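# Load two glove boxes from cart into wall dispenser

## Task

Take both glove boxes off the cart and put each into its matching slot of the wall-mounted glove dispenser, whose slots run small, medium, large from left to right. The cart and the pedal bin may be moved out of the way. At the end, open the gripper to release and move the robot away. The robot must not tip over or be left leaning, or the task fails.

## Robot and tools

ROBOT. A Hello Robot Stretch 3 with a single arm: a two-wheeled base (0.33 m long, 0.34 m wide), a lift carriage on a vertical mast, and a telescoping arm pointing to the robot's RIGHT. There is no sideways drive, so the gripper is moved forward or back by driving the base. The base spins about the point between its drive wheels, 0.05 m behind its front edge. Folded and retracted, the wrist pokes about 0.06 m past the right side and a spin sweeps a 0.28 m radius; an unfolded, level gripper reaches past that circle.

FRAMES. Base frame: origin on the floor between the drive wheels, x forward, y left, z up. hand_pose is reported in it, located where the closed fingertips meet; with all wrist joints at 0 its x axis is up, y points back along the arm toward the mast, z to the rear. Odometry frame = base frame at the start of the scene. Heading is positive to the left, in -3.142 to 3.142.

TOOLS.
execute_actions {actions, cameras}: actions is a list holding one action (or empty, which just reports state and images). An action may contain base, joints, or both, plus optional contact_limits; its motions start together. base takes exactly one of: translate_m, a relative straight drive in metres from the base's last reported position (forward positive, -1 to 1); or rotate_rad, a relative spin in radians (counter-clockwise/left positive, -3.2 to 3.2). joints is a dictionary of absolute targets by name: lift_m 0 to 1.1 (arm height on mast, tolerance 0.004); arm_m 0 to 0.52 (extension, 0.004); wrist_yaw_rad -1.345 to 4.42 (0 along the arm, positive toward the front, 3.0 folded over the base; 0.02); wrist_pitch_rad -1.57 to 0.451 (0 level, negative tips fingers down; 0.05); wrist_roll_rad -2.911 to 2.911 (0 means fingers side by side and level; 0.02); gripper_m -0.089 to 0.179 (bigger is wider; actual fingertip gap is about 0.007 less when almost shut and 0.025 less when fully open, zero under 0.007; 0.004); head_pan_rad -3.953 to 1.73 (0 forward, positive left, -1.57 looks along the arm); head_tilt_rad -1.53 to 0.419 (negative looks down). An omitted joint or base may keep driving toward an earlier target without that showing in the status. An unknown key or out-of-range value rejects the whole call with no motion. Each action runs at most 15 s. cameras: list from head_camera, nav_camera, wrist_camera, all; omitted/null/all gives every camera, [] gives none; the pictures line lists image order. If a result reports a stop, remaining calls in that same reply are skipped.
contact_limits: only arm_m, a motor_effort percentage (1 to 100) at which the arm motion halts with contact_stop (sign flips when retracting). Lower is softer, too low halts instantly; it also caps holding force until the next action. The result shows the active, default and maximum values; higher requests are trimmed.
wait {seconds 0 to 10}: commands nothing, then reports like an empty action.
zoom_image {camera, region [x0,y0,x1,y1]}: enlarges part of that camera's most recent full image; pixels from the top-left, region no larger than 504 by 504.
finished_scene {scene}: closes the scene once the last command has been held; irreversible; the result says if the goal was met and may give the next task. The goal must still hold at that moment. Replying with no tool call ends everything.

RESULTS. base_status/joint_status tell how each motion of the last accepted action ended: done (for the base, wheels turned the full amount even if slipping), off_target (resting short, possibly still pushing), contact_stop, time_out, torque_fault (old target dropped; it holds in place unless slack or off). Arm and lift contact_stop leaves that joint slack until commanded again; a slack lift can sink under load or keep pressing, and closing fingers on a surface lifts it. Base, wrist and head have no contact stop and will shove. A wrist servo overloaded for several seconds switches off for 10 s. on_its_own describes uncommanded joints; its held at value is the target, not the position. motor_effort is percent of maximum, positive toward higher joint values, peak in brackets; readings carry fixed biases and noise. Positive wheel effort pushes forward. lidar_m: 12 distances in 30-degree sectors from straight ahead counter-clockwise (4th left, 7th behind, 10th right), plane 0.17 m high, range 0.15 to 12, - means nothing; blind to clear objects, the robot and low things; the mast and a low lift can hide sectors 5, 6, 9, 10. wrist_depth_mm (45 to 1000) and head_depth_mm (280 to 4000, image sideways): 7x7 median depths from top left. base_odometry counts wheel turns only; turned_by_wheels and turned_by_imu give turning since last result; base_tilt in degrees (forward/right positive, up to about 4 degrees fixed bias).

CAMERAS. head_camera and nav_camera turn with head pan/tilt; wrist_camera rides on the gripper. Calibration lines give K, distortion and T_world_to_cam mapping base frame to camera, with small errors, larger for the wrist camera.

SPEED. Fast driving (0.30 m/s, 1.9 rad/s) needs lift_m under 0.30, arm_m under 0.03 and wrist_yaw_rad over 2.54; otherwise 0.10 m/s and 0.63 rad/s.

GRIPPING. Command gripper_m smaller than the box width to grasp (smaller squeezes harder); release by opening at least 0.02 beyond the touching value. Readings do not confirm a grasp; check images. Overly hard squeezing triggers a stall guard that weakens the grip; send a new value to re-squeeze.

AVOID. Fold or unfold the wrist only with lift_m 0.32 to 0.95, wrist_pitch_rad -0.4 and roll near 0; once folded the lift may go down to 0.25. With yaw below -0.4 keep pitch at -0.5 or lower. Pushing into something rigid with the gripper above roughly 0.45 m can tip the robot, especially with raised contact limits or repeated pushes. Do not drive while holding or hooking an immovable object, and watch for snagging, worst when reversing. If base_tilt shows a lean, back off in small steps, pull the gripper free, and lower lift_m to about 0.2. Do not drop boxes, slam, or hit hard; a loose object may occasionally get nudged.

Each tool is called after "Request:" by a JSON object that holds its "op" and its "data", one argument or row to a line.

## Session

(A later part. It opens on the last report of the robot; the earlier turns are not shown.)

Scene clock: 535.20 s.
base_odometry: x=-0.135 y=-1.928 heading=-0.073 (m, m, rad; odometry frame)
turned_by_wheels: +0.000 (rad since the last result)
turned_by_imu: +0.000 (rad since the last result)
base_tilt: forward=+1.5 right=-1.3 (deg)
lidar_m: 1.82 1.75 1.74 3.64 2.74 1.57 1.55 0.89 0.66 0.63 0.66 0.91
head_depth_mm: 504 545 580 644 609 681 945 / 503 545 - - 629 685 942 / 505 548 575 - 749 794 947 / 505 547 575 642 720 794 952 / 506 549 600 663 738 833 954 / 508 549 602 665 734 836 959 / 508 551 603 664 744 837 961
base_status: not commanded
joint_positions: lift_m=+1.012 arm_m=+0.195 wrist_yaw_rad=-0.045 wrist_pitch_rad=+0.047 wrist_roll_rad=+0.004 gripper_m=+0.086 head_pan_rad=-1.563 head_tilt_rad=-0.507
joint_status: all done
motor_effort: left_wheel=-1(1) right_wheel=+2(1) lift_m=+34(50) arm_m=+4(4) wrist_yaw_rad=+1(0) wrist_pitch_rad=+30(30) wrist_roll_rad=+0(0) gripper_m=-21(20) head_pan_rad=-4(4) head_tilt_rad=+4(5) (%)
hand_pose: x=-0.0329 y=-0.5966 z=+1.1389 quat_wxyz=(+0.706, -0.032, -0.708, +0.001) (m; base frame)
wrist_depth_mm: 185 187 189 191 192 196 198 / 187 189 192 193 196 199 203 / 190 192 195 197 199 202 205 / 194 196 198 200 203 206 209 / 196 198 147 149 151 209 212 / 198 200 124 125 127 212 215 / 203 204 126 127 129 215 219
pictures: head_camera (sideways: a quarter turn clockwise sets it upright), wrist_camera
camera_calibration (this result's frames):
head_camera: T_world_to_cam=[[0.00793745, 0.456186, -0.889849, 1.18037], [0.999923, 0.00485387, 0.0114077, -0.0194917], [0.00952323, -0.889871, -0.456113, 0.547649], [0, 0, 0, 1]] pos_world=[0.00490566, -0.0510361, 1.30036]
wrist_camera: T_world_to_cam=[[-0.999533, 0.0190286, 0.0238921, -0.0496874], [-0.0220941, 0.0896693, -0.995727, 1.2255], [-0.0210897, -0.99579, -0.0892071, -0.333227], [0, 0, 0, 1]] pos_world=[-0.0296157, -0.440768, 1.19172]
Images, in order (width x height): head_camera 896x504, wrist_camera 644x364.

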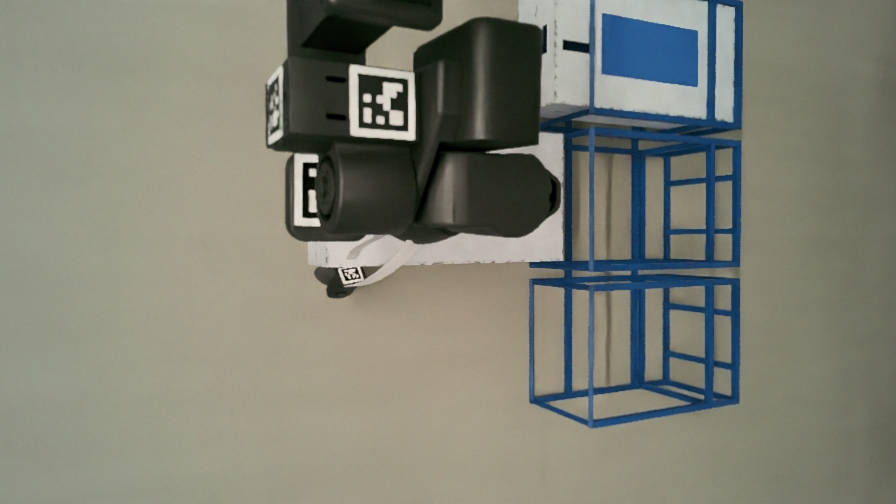

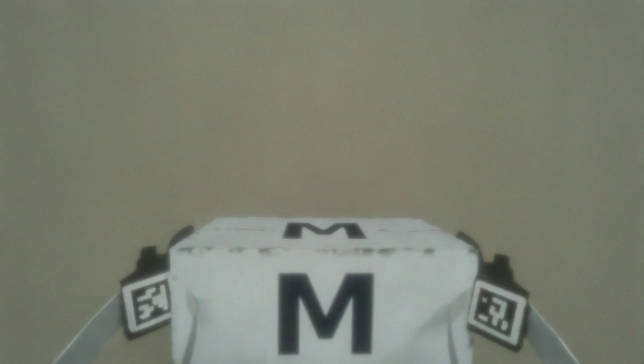

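Request:
{"op": "execute_actions", "data": {
  "actions": [
    {"base": {"translate_m": 0.002}}
  ],
  "cameras": ["head_camera"]
}}

Request:
{"op": "zoom_image", "data": {
  "camera": "head_camera",
  "region": [500, 100, 700, 300]
}}

Scene clock: 546.03 s.
base_odometry: x=-0.133 y=-1.928 heading=-0.073 (m, m, rad; odometry frame)
turned_by_wheels: +0.000 (rad since the last result)
turned_by_imu: +0.000 (rad since the last result)
base_tilt: forward=+1.5 right=-1.2 (deg)
lidar_m: 1.82 1.76 1.73 3.65 2.74 1.58 1.55 0.89 0.66 0.63 0.66 0.90
head_depth_mm: 503 544 579 642 609 683 946 / 504 546 - - 635 684 945 / 504 546 574 - 747 794 949 / 505 548 575 643 712 796 952 / 507 549 600 664 741 834 955 / 507 550 601 666 739 836 958 / 509 552 603 666 742 838 960
base_status: done
joint_positions: lift_m=+1.012 arm_m=+0.195 wrist_yaw_rad=-0.045 wrist_pitch_rad=+0.047 wrist_roll_rad=+0.004 gripper_m=+0.086 head_pan_rad=-1.563 head_tilt_rad=-0.507
joint_status: not commanded
motor_effort: left_wheel=-2(2) right_wheel=+2(5) lift_m=+34(34) arm_m=+4(4) wrist_yaw_rad=+0(1) wrist_pitch_rad=+30(29) wrist_roll_rad=+0(0) gripper_m=-21(22) head_pan_rad=-4(5) head_tilt_rad=+5(5) (%)
hand_pose: x=-0.0330 y=-0.5966 z=+1.1389 quat_wxyz=(+0.706, -0.032, -0.708, +0.001) (m; base frame)
wrist_depth_mm: 184 186 188 191 194 195 198 / 188 189 192 193 197 199 202 / 190 192 195 197 199 203 203 / 193 196 198 200 203 206 208 / 196 198 147 148 152 209 211 / 200 200 124 125 126 212 214 / 201 204 126 127 129 216 219
pictures: head_camera (sideways: a quarter turn clockwise sets it upright)
camera_calibration (this result's frames):
head_camera: T_world_to_cam=[[0.0079375, 0.456186, -0.889849, 1.18037], [0.999923, 0.00485375, 0.0114077, -0.0194917], [0.00952313, -0.889871, -0.456113, 0.547649], [0, 0, 0, 1]] pos_world=[0.00490566, -0.0510361, 1.30036]
Images, in order (width x height): head_camera 896x504.

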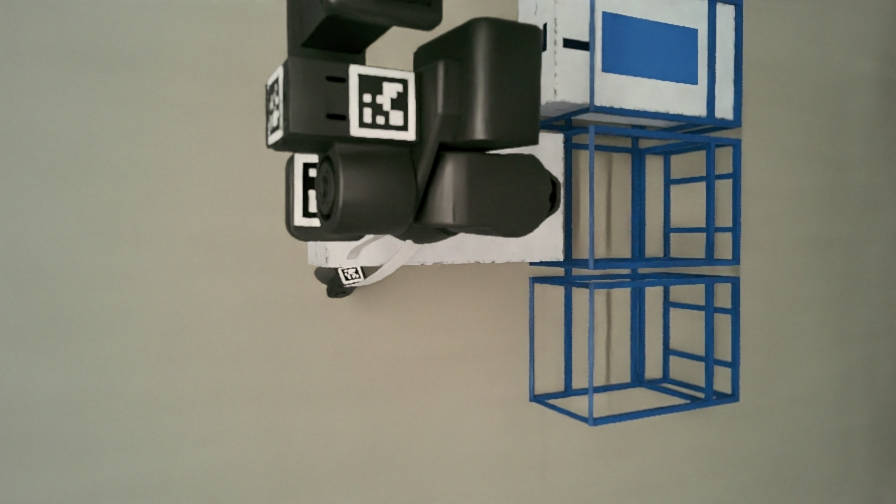

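Region (500, 100, 700, 300) of head_camera's 896x504 image, scaled by 2.520, with more detail than that image has.

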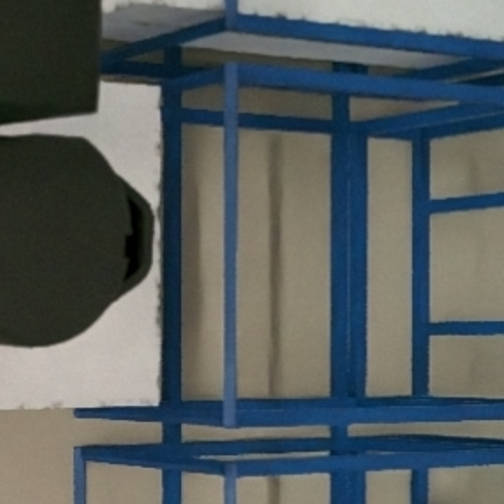

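Request:
{"op": "execute_actions", "data": {
  "actions": [
    {"joints": {"lift_m": 0.97}}
  ],
  "cameras": ["head_camera"]
}}

Scene clock: 556.60 s.
base_odometry: x=-0.133 y=-1.928 heading=-0.073 (m, m, rad; odometry frame)
turned_by_wheels: +0.000 (rad since the last result)
turned_by_imu: +0.000 (rad since the last result)
base_tilt: forward=+1.5 right=-1.2 (deg)
lidar_m: 1.81 1.75 1.73 3.65 2.74 1.58 1.55 0.89 0.66 0.63 0.66 0.90
head_depth_mm: 504 545 591 - 627 680 937 / 503 546 588 - - 685 943 / 505 546 590 - - 791 950 / 505 546 591 652 659 791 950 / 505 549 599 662 739 834 957 / 507 549 601 665 740 838 965 / 508 552 602 664 741 838 964
base_status: not commanded
joint_positions: lift_m=+0.970 arm_m=+0.195 wrist_yaw_rad=-0.045 wrist_pitch_rad=+0.047 wrist_roll_rad=+0.004 gripper_m=+0.086 head_pan_rad=-1.563 head_tilt_rad=-0.507
joint_status: all done
motor_effort: left_wheel=-1(1) right_wheel=+2(1) lift_m=+34(34) arm_m=+4(3) wrist_yaw_rad=+0(1) wrist_pitch_rad=+30(30) wrist_roll_rad=+0(0) gripper_m=-21(22) head_pan_rad=-4(4) head_tilt_rad=+5(5) (%)
hand_pose: x=-0.0330 y=-0.5966 z=+1.0969 quat_wxyz=(+0.706, -0.032, -0.708, +0.001) (m; base frame)
wrist_depth_mm: 185 186 189 191 193 196 198 / 187 189 191 194 197 199 201 / 190 193 194 198 199 202 204 / 193 195 198 200 203 205 207 / 195 198 146 149 152 209 212 / 199 200 124 125 127 212 215 / 201 205 126 127 129 216 220
pictures: head_camera (sideways: a quarter turn clockwise sets it upright)
camera_calibration (this result's frames):
head_camera: T_world_to_cam=[[0.00793745, 0.456186, -0.889849, 1.18037], [0.999923, 0.00485387, 0.0114077, -0.0194917], [0.00952323, -0.889871, -0.456113, 0.547649], [0, 0, 0, 1]] pos_world=[0.00490566, -0.0510361, 1.30036]
Images, in order (width x height): head_camera 896x504.

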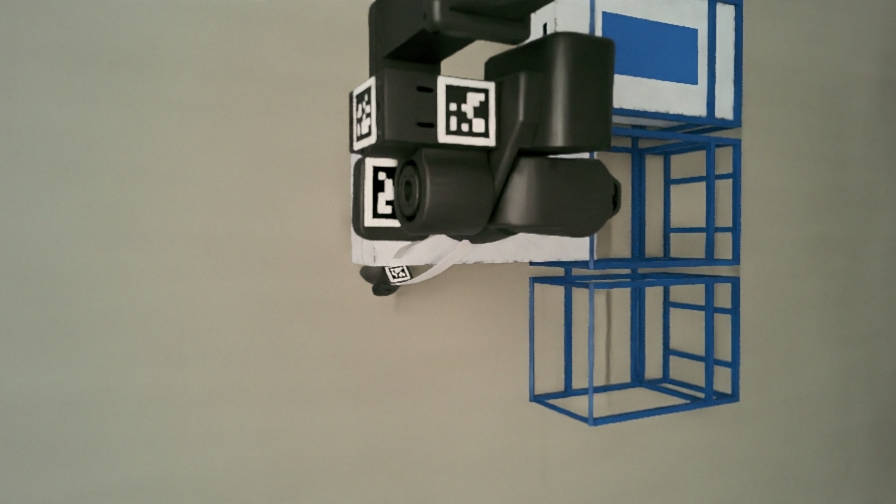

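Request:
{"op": "execute_actions", "data": {
  "actions": [
    {"joints": {"lift_m": 0.85, "head_tilt_rad": -0.6}}
  ],
  "cameras": ["head_camera", "wrist_camera"]
}}

Scene clock: 563.07 s.
base_odometry: x=-0.133 y=-1.928 heading=-0.073 (m, m, rad; odometry frame)
turned_by_wheels: +0.000 (rad since the last result)
turned_by_imu: +0.000 (rad since the last result)
base_tilt: forward=+1.5 right=-1.2 (deg)
lidar_m: 1.81 1.76 1.73 3.64 2.75 1.58 1.55 0.89 0.66 0.63 0.66 0.90
head_depth_mm: 501 552 611 656 - 940 1132 / 503 551 613 658 - 968 1100 / 504 554 615 608 - 963 1107 / 506 556 614 640 678 932 1108 / 506 555 618 695 786 932 1111 / 505 555 620 696 783 933 1113 / 506 558 619 697 797 938 1117
base_status: not commanded
joint_positions: lift_m=+0.850 arm_m=+0.195 wrist_yaw_rad=-0.045 wrist_pitch_rad=+0.047 wrist_roll_rad=+0.004 gripper_m=+0.086 head_pan_rad=-1.563 head_tilt_rad=-0.592
joint_status: all done
motor_effort: left_wheel=-1(1) right_wheel=+1(2) lift_m=+34(36) arm_m=+4(4) wrist_yaw_rad=+0(1) wrist_pitch_rad=+30(30) wrist_roll_rad=+0(0) gripper_m=-20(21) head_pan_rad=-4(4) head_tilt_rad=-4(16) (%)
hand_pose: x=-0.0330 y=-0.5966 z=+0.9769 quat_wxyz=(+0.706, -0.032, -0.708, +0.001) (m; base frame)
wrist_depth_mm: 185 186 189 191 193 196 198 / 187 189 192 193 196 199 202 / 191 192 194 197 200 201 204 / 193 195 198 200 203 205 209 / 197 197 147 148 152 209 212 / 200 200 124 125 127 213 216 / 201 204 125 127 129 152 161
pictures: head_camera (sideways: a quarter turn clockwise sets it upright), wrist_camera
camera_calibration (this result's frames):
head_camera: T_world_to_cam=[[0.00737124, 0.530032, -0.847945, 1.12572], [0.99993, 0.00389577, 0.0111276, -0.0191259], [0.0092014, -0.847968, -0.529967, 0.643746], [0, 0, 0, 1]] pos_world=[0.0049032, -0.0507179, 1.29593]
wrist_camera: T_world_to_cam=[[-0.99953, 0.0192114, 0.0238937, -0.0457563], [-0.0220805, 0.0896106, -0.995732, 1.06418], [-0.0212705, -0.995792, -0.0891443, -0.347745], [0, 0, 0, 1]] pos_world=[-0.0296339, -0.440764, 1.02973]
Images, in order (width x height): head_camera 896x504, wrist_camera 644x364.

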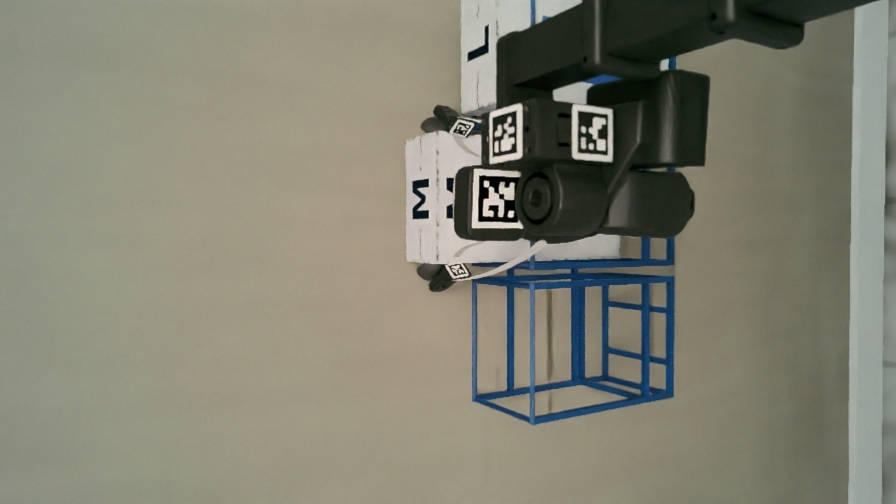

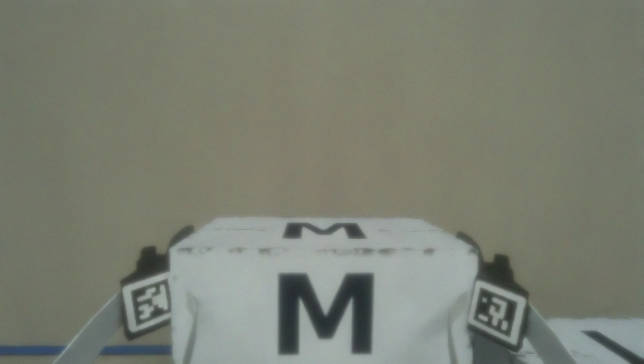

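Request:
{"op": "execute_actions", "data": {
  "actions": [
    {"joints": {"lift_m": 0.833}}
  ],
  "cameras": ["wrist_camera"]
}}

Scene clock: 573.17 s.
base_odometry: x=-0.133 y=-1.928 heading=-0.073 (m, m, rad; odometry frame)
turned_by_wheels: +0.000 (rad since the last result)
turned_by_imu: +0.000 (rad since the last result)
base_tilt: forward=+1.5 right=-1.2 (deg)
lidar_m: 1.81 1.76 1.74 3.64 2.74 1.58 1.55 0.89 0.66 0.63 0.66 0.90
head_depth_mm: 502 551 611 654 628 - 1128 / 503 551 613 656 - 981 1099 / 502 552 614 639 - 971 1096 / 505 554 614 657 678 940 1104 / 505 555 616 696 789 924 1112 / 506 557 618 695 784 930 1114 / 507 557 619 699 798 934 1119
base_status: not commanded
joint_positions: lift_m=+0.833 arm_m=+0.195 wrist_yaw_rad=-0.045 wrist_pitch_rad=+0.047 wrist_roll_rad=+0.004 gripper_m=+0.086 head_pan_rad=-1.563 head_tilt_rad=-0.592
joint_status: all done
motor_effort: left_wheel=-1(1) right_wheel=+1(1) lift_m=+34(34) arm_m=+4(3) wrist_yaw_rad=-1(1) wrist_pitch_rad=+30(30) wrist_roll_rad=+0(0) gripper_m=-21(21) head_pan_rad=-4(4) head_tilt_rad=-4(4) (%)
hand_pose: x=-0.0330 y=-0.5966 z=+0.9599 quat_wxyz=(+0.706, -0.032, -0.708, +0.001) (m; base frame)
wrist_depth_mm: 185 186 188 191 194 195 197 / 189 190 191 194 197 200 201 / 190 192 195 197 200 203 204 / 193 195 198 201 203 205 207 / 196 198 146 148 151 209 211 / 200 199 124 125 127 211 213 / 202 205 126 127 128 149 132
pictures: wrist_camera
camera_calibration (this result's frames):
wrist_camera: T_world_to_cam=[[-0.99953, 0.0192121, 0.0238943, -0.0453504], [-0.0220818, 0.0895787, -0.995735, 1.04724], [-0.0212706, -0.995794, -0.0891124, -0.349293], [0, 0, 0, 1]] pos_world=[-0.0296339, -0.440763, 1.01273]
Images, in order (width x height): wrist_camera 644x364.

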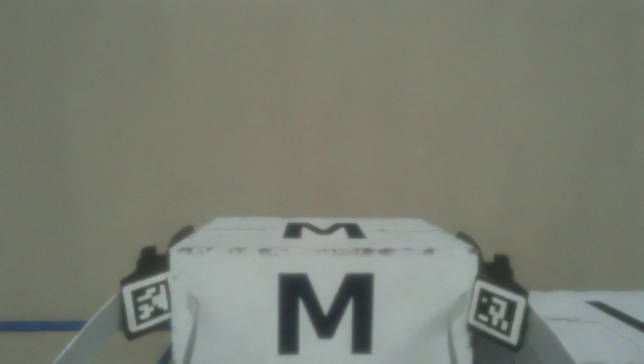

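Request:
{"op": "execute_actions", "data": {
  "actions": [
    {"joints": {"lift_m": 0.822}}
  ],
  "cameras": ["wrist_camera"]
}}

Scene clock: 578.00 s.
base_odometry: x=-0.133 y=-1.928 heading=-0.073 (m, m, rad; odometry frame)
turned_by_wheels: +0.000 (rad since the last result)
turned_by_imu: +0.000 (rad since the last result)
base_tilt: forward=+1.5 right=-1.3 (deg)
lidar_m: 1.82 1.76 1.73 3.66 2.74 1.58 1.55 0.89 0.66 0.63 0.66 0.90
head_depth_mm: 502 551 610 653 632 - 1124 / 503 550 614 661 - 977 1099 / 503 552 616 629 - 967 1104 / 504 554 615 660 675 937 1112 / 505 554 615 696 790 926 1106 / 506 557 618 694 782 932 1120 / 507 557 620 698 798 937 1114
base_status: not commanded
joint_positions: lift_m=+0.822 arm_m=+0.195 wrist_yaw_rad=-0.045 wrist_pitch_rad=+0.047 wrist_roll_rad=+0.004 gripper_m=+0.086 head_pan_rad=-1.563 head_tilt_rad=-0.592
joint_status: all done
motor_effort: left_wheel=-1(1) right_wheel=+2(2) lift_m=+34(32) arm_m=+4(4) wrist_yaw_rad=-1(0) wrist_pitch_rad=+30(30) wrist_roll_rad=+0(0) gripper_m=-20(21) head_pan_rad=-3(4) head_tilt_rad=-4(4) (%)
hand_pose: x=-0.0330 y=-0.5966 z=+0.9489 quat_wxyz=(+0.706, -0.032, -0.708, +0.001) (m; base frame)
wrist_depth_mm: 186 187 189 190 193 196 198 / 188 189 192 194 196 199 202 / 189 193 195 197 201 203 205 / 193 196 197 200 203 207 210 / 197 198 147 148 151 208 212 / 199 199 124 125 127 159 160 / 201 205 126 127 128 143 115
pictures: wrist_camera
camera_calibration (this result's frames):
wrist_camera: T_world_to_cam=[[-0.99953, 0.0192128, 0.023895, -0.045088], [-0.022083, 0.0895535, -0.995737, 1.03628], [-0.0212708, -0.995797, -0.0890871, -0.350299], [0, 0, 0, 1]] pos_world=[-0.0296338, -0.440762, 1.00173]
Images, in order (width x height): wrist_camera 644x364.

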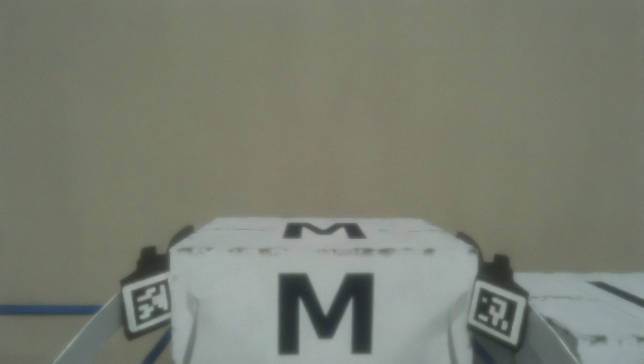

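Request:
{"op": "execute_actions", "data": {
  "actions": [
    {"joints": {"lift_m": 0.806}}
  ],
  "cameras": ["wrist_camera", "head_camera"]
}}

Scene clock: 590.17 s.
base_odometry: x=-0.133 y=-1.928 heading=-0.073 (m, m, rad; odometry frame)
turned_by_wheels: +0.000 (rad since the last result)
turned_by_imu: +0.000 (rad since the last result)
base_tilt: forward=+1.5 right=-1.2 (deg)
lidar_m: 1.82 1.76 1.73 3.65 2.74 1.58 1.55 0.90 0.66 0.63 0.66 0.90
head_depth_mm: 501 550 612 652 639 - 1132 / 503 552 614 663 631 - 1097 / 501 552 615 658 - - 1106 / 505 554 614 666 676 925 1106 / 506 557 616 694 786 925 1113 / 506 554 618 695 782 936 1113 / 507 557 620 698 803 937 1120
base_status: not commanded
joint_positions: lift_m=+0.806 arm_m=+0.195 wrist_yaw_rad=-0.045 wrist_pitch_rad=+0.047 wrist_roll_rad=+0.004 gripper_m=+0.086 head_pan_rad=-1.563 head_tilt_rad=-0.592
joint_status: all done
motor_effort: left_wheel=-1(1) right_wheel=+2(2) lift_m=+34(36) arm_m=+3(3) wrist_yaw_rad=-1(0) wrist_pitch_rad=+29(29) wrist_roll_rad=+0(0) gripper_m=-21(21) head_pan_rad=-4(5) head_tilt_rad=-4(4) (%)
hand_pose: x=-0.0330 y=-0.5966 z=+0.9329 quat_wxyz=(+0.706, -0.032, -0.708, +0.001) (m; base frame)
wrist_depth_mm: 185 186 189 190 194 196 198 / 188 189 191 195 196 199 202 / 190 191 194 198 200 202 204 / 193 195 198 201 202 205 209 / 195 198 147 149 152 208 212 / 199 199 124 125 127 131 121 / 202 199 126 127 129 135 112
pictures: head_camera (sideways: a quarter turn clockwise sets it upright), wrist_camera
camera_calibration (this result's frames):
head_camera: T_world_to_cam=[[0.00737103, 0.530051, -0.847934, 1.12571], [0.99993, 0.00389565, 0.0111275, -0.0191257], [0.00920141, -0.847957, -0.529986, 0.643771], [0, 0, 0, 1]] pos_world=[0.0049032, -0.0507177, 1.29593]
wrist_camera: T_world_to_cam=[[-0.99953, 0.01921, 0.0238966, -0.0447079], [-0.0220854, 0.0895243, -0.99574, 1.02033], [-0.0212675, -0.995799, -0.0890579, -0.351753], [0, 0, 0, 1]] pos_world=[-0.0296334, -0.440761, 0.985727]
Images, in order (width x height): head_camera 896x504, wrist_camera 644x364.

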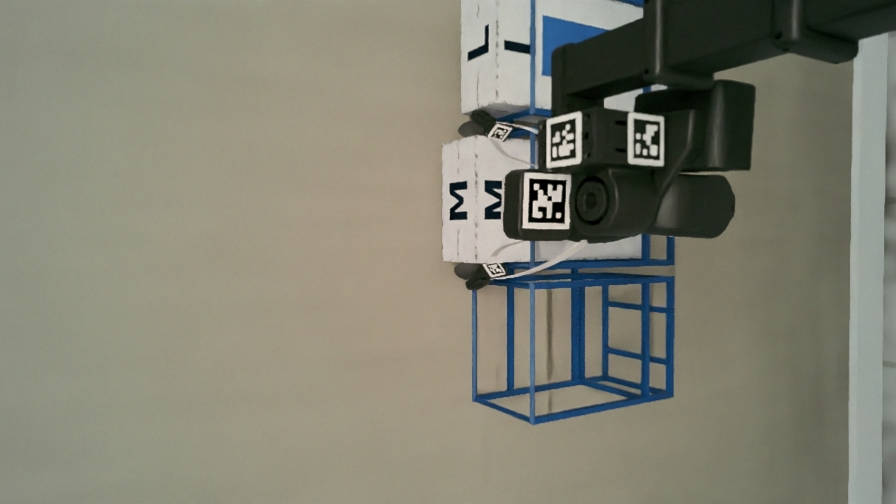

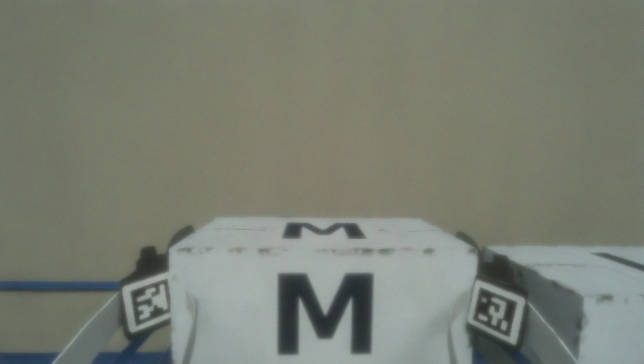

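Request:
{"op": "execute_actions", "data": {
  "actions": [
    {"joints": {"lift_m": 0.799}}
  ],
  "cameras": []
}}

Request:
{"op": "execute_actions", "data": {
  "actions": [
    {"joints": {"gripper_m": 0.155}}
  ],
  "cameras": ["wrist_camera", "head_camera"]
}}

Scene clock: 596.23 s.
base_odometry: x=-0.133 y=-1.928 heading=-0.073 (m, m, rad; odometry frame)
turned_by_wheels: +0.000 (rad since the last result)
turned_by_imu: +0.000 (rad since the last result)
base_tilt: forward=+1.5 right=-1.2 (deg)
lidar_m: 1.82 1.76 1.73 3.65 2.74 1.57 1.55 0.89 0.66 0.63 0.66 0.90
head_depth_mm: 499 552 611 654 642 - - / 501 553 614 665 641 - 1097 / 504 552 613 657 - - 1108 / 504 555 615 668 674 923 1107 / 505 555 618 695 788 930 1114 / 507 556 621 696 782 931 1121 / 508 558 620 697 800 936 1134
base_status: not commanded
joint_positions: lift_m=+0.799 arm_m=+0.195 wrist_yaw_rad=-0.045 wrist_pitch_rad=+0.048 wrist_roll_rad=+0.004 gripper_m=+0.086 head_pan_rad=-1.563 head_tilt_rad=-0.592
joint_status: all done
motor_effort: left_wheel=-1(1) right_wheel=+2(1) lift_m=+34(37) arm_m=+4(4) wrist_yaw_rad=+0(1) wrist_pitch_rad=+30(30) wrist_roll_rad=+0(0) gripper_m=-21(22) head_pan_rad=-4(4) head_tilt_rad=-4(4) (%)
hand_pose: x=-0.0330 y=-0.5966 z=+0.9260 quat_wxyz=(+0.706, -0.032, -0.708, +0.001) (m; base frame)
wrist_depth_mm: 185 187 189 191 194 196 198 / 188 189 192 194 196 199 201 / 191 192 195 197 199 202 205 / 193 195 198 200 203 206 207 / 196 198 147 148 152 207 209 / 200 198 124 125 126 129 113 / 202 128 126 127 129 130 112
pictures: none
No camera images: the call's "cameras" was empty. Leave "cameras" out to get every camera's image.

Scene clock: 597.43 s.
base_odometry: x=-0.133 y=-1.928 heading=-0.073 (m, m, rad; odometry frame)
turned_by_wheels: +0.000 (rad since the last result)
turned_by_imu: +0.000 (rad since the last result)
base_tilt: forward=+1.4 right=-1.2 (deg)
lidar_m: 1.81 1.76 1.73 3.64 2.74 1.58 1.55 0.90 0.66 0.63 0.66 0.91
head_depth_mm: 502 551 610 655 640 - - / 503 554 614 665 642 - 1095 / 501 554 612 656 - - 1106 / 504 554 614 671 669 930 1110 / 505 555 616 695 787 926 1112 / 506 556 617 695 783 933 1117 / 508 557 619 698 802 935 1120
base_status: not commanded
joint_positions: lift_m=+0.799 arm_m=+0.195 wrist_yaw_rad=-0.036 wrist_pitch_rad=+0.097 wrist_roll_rad=+0.004 gripper_m=+0.155 head_pan_rad=-1.563 head_tilt_rad=-0.592
joint_status: all done
motor_effort: left_wheel=+0(1) right_wheel=-2(2) lift_m=+34(34) arm_m=+4(4) wrist_yaw_rad=-7(7) wrist_pitch_rad=+12(29) wrist_roll_rad=+0(0) gripper_m=+4(98) head_pan_rad=-4(4) head_tilt_rad=-4(4) (%)
hand_pose: x=-0.0307 y=-0.5970 z=+0.9387 quat_wxyz=(+0.706, -0.047, -0.707, +0.021) (m; base frame)
wrist_depth_mm: 192 195 196 198 200 202 204 / 194 195 198 199 201 203 206 / 195 196 199 201 203 204 206 / 196 198 201 201 203 206 207 / 198 200 201 203 205 209 210 / 199 - 121 122 123 134 133 / 199 202 121 121 123 136 110
pictures: head_camera (sideways: a quarter turn clockwise sets it upright), wrist_camera
camera_calibration (this result's frames):
head_camera: T_world_to_cam=[[0.00737114, 0.530053, -0.847933, 1.12571], [0.99993, 0.00389538, 0.0111275, -0.0191257], [0.0092012, -0.847956, -0.529987, 0.643773], [0, 0, 0, 1]] pos_world=[0.00490319, -0.0507177, 1.29593]
wrist_camera: T_world_to_cam=[[-0.999618, 0.0115258, 0.0251292, -0.0483099], [-0.0246503, 0.0399661, -0.998897, 0.999458], [-0.0125174, -0.999135, -0.0396667, -0.399645], [0, 0, 0, 1]] pos_world=[-0.028657, -0.438687, 0.983717]
Images, in order (width x height): head_camera 896x504, wrist_camera 644x364.

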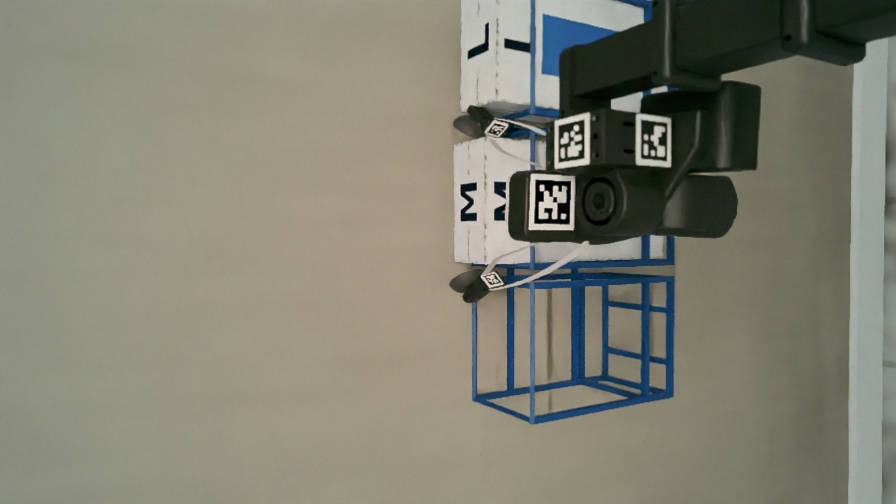

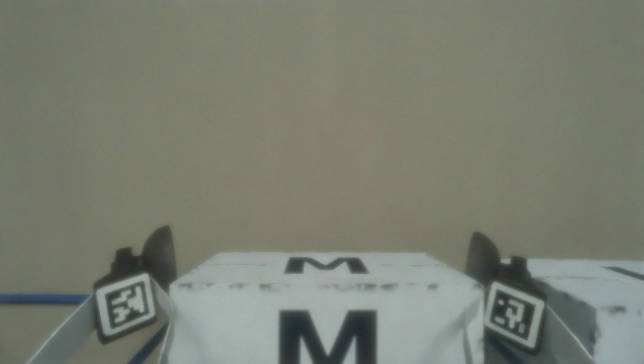

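Request:
{"op": "execute_actions", "data": {
  "actions": [
    {"joints": {"lift_m": 0.85, "wrist_yaw_rad": -0.03}}
  ],
  "cameras": []
}}

Request:
{"op": "execute_actions", "data": {
  "actions": [
    {"joints": {"arm_m": 0.0}}
  ],
  "cameras": ["wrist_camera", "head_camera"]
}}

Scene clock: 603.93 s.
base_odometry: x=-0.133 y=-1.928 heading=-0.073 (m, m, rad; odometry frame)
turned_by_wheels: +0.000 (rad since the last result)
turned_by_imu: +0.000 (rad since the last result)
base_tilt: forward=+1.5 right=-1.2 (deg)
lidar_m: 1.81 1.75 1.73 3.65 2.74 1.58 1.55 0.90 0.66 0.63 0.66 0.90
head_depth_mm: 503 552 611 653 - 940 1129 / 502 553 613 666 - 960 1104 / 502 553 613 665 - 957 1099 / 505 555 616 668 669 929 1103 / 505 556 617 695 785 926 1112 / 506 554 620 694 783 934 1116 / 508 557 620 701 800 938 1124
base_status: not commanded
joint_positions: lift_m=+0.850 arm_m=+0.195 wrist_yaw_rad=-0.028 wrist_pitch_rad=+0.105 wrist_roll_rad=+0.004 gripper_m=+0.155 head_pan_rad=-1.563 head_tilt_rad=-0.592
joint_status: all done
motor_effort: left_wheel=-1(0) right_wheel=+1(2) lift_m=+48(51) arm_m=+4(4) wrist_yaw_rad=-1(7) wrist_pitch_rad=+9(12) wrist_roll_rad=+0(0) gripper_m=+1(3) head_pan_rad=-4(4) head_tilt_rad=-4(4) (%)
hand_pose: x=-0.0287 y=-0.5970 z=+0.9914 quat_wxyz=(+0.705, -0.047, -0.707, +0.027) (m; base frame)
wrist_depth_mm: 195 196 198 198 201 202 203 / 196 196 198 200 202 203 206 / 196 199 200 201 202 204 205 / 198 199 200 203 203 206 207 / 199 199 202 203 204 206 207 / 200 - 203 205 206 - 209 / 201 203 204 204 207 208 211
pictures: none
No camera images: the call's "cameras" was empty. Leave "cameras" out to get every camera's image.

Scene clock: 606.60 s.
base_odometry: x=-0.133 y=-1.928 heading=-0.073 (m, m, rad; odometry frame)
turned_by_wheels: +0.000 (rad since the last result)
turned_by_imu: +0.000 (rad since the last result)
base_tilt: forward=+1.6 right=-1.3 (deg)
lidar_m: 1.81 1.76 1.73 3.65 2.75 1.58 1.55 0.90 0.66 0.63 0.66 0.90
head_depth_mm: 502 551 611 654 654 912 1036 / 502 551 617 665 660 905 - / 503 555 616 656 657 716 - / 504 555 617 669 660 908 1117 / 507 555 617 695 788 929 1111 / 506 556 619 699 785 929 1122 / 507 558 619 697 797 937 1126
base_status: not commanded
joint_positions: lift_m=+0.850 arm_m=+0.002 wrist_yaw_rad=-0.030 wrist_pitch_rad=+0.106 wrist_roll_rad=+0.004 gripper_m=+0.155 head_pan_rad=-1.563 head_tilt_rad=-0.593
joint_status: all done
joint sent to its limit — the command would take arm_m past its lower limit, so that joint was sent only as far as its limit.
motor_effort: left_wheel=-1(1) right_wheel=+0(1) lift_m=+48(48) arm_m=-3(2) wrist_yaw_rad=-1(2) wrist_pitch_rad=+9(9) wrist_roll_rad=+0(0) gripper_m=+0(0) head_pan_rad=-4(4) head_tilt_rad=-4(5) (%)
hand_pose: x=-0.0290 y=-0.4039 z=+0.9914 quat_wxyz=(+0.705, -0.047, -0.707, +0.027) (m; base frame)
wrist_depth_mm: 377 380 386 390 394 394 399 / 378 383 389 387 393 396 401 / 380 385 387 393 397 400 401 / 384 389 394 390 399 402 404 / 387 389 393 396 399 407 405 / 392 - 396 300 303 - 408 / 389 395 297 299 305 307 410
pictures: head_camera (sideways: a quarter turn clockwise sets it upright), wrist_camera
camera_calibration (this result's frames):
head_camera: T_world_to_cam=[[0.00736922, 0.530279, -0.847791, 1.12552], [0.999931, 0.00389278, 0.0111265, -0.0191244], [0.00920042, -0.847814, -0.530213, 0.644067], [0, 0, 0, 1]] pos_world=[0.0049032, -0.0507161, 1.29591]
wrist_camera: T_world_to_cam=[[-0.999665, 0.00530014, 0.0253526, -0.0529404], [-0.0251756, 0.0311503, -0.999198, 1.04123], [-0.00608563, -0.999501, -0.0310064, -0.213164], [0, 0, 0, 1]] pos_world=[-0.0280062, -0.245212, 1.03513]
Images, in order (width x height): head_camera 896x504, wrist_camera 644x364.

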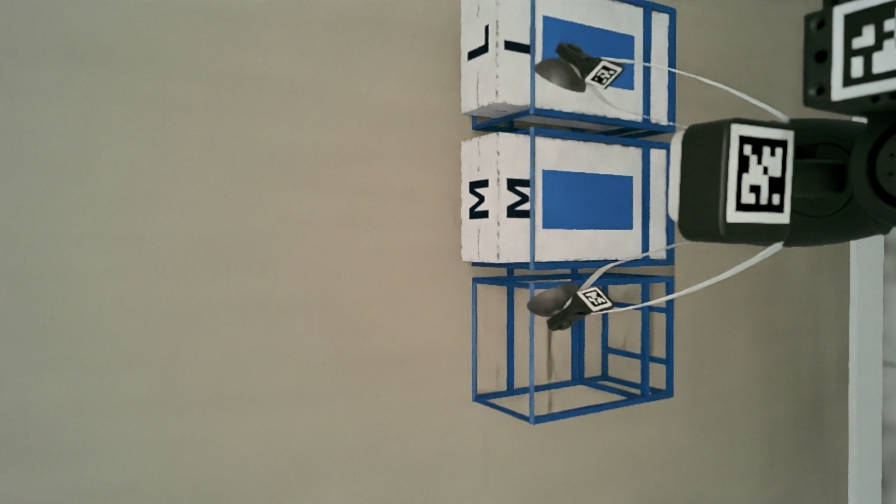

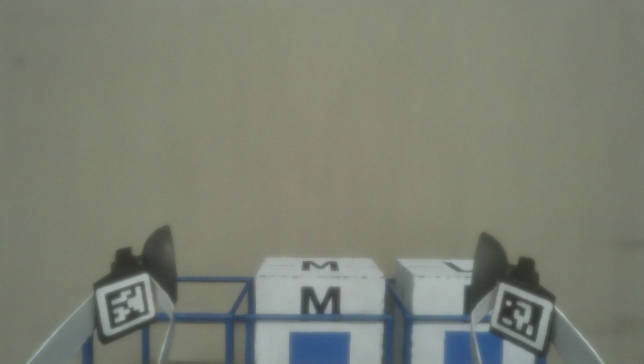

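Request:
{"op": "execute_actions", "data": {
  "actions": [
    {"joints": {"wrist_yaw_rad": 1.6, "wrist_pitch_rad": -0.4}}
  ],
  "cameras": ["head_camera"]
}}

Request:
{"op": "finished_scene", "data": {
  "scene": 1
}}

Scene clock: 615.07 s.
base_odometry: x=-0.133 y=-1.928 heading=-0.073 (m, m, rad; odometry frame)
turned_by_wheels: +0.000 (rad since the last result)
turned_by_imu: +0.000 (rad since the last result)
base_tilt: forward=+1.5 right=-1.3 (deg)
lidar_m: 1.81 1.76 1.73 3.66 2.74 1.58 1.55 0.90 0.66 0.63 0.66 0.90
head_depth_mm: 502 552 612 654 654 913 1035 / 503 553 614 665 661 920 - / 502 555 615 659 656 923 - / 504 557 616 671 663 928 1109 / 508 557 617 695 787 935 1114 / 508 557 617 697 781 929 1121 / 508 558 621 700 797 929 1124
base_status: not commanded
joint_positions: lift_m=+0.850 arm_m=+0.002 wrist_yaw_rad=+1.598 wrist_pitch_rad=-0.412 wrist_roll_rad=+0.004 gripper_m=+0.155 head_pan_rad=-1.563 head_tilt_rad=-0.593
joint_status: all done
motor_effort: left_wheel=-1(1) right_wheel=+0(1) lift_m=+48(48) arm_m=-2(2) wrist_yaw_rad=+1(2) wrist_pitch_rad=+4(9) wrist_roll_rad=+0(0) gripper_m=+2(0) head_pan_rad=-4(4) head_tilt_rad=-4(4) (%)
hand_pose: x=+0.2037 y=-0.1406 z=+0.8638 quat_wxyz=(+0.586, +0.598, -0.380, +0.394) (m; base frame)
wrist_depth_mm: - - - - - 876 573 / - - - - - 866 556 / - - - - - 865 560 / - - - - - 850 558 / - - - - - 814 559 / - - - - - - 556 / - 975 - - - 883 528
pictures: head_camera (sideways: a quarter turn clockwise sets it upright)
camera_calibration (this result's frames):
head_camera: T_world_to_cam=[[0.00736935, 0.530279, -0.847791, 1.12552], [0.999931, 0.00389254, 0.0111265, -0.0191244], [0.00920022, -0.847815, -0.530213, 0.644067], [0, 0, 0, 1]] pos_world=[0.00490318, -0.0507161, 1.29591]
Images, in order (width x height): head_camera 896x504.

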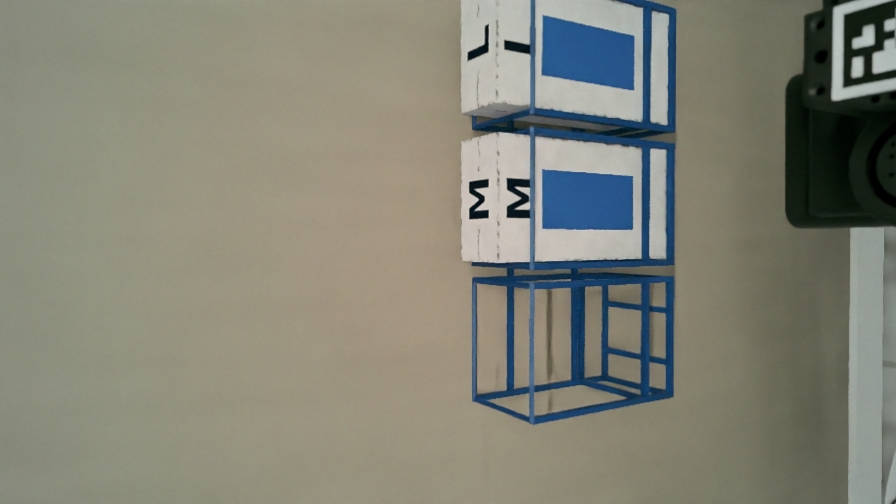

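The scene is finished: the task was done.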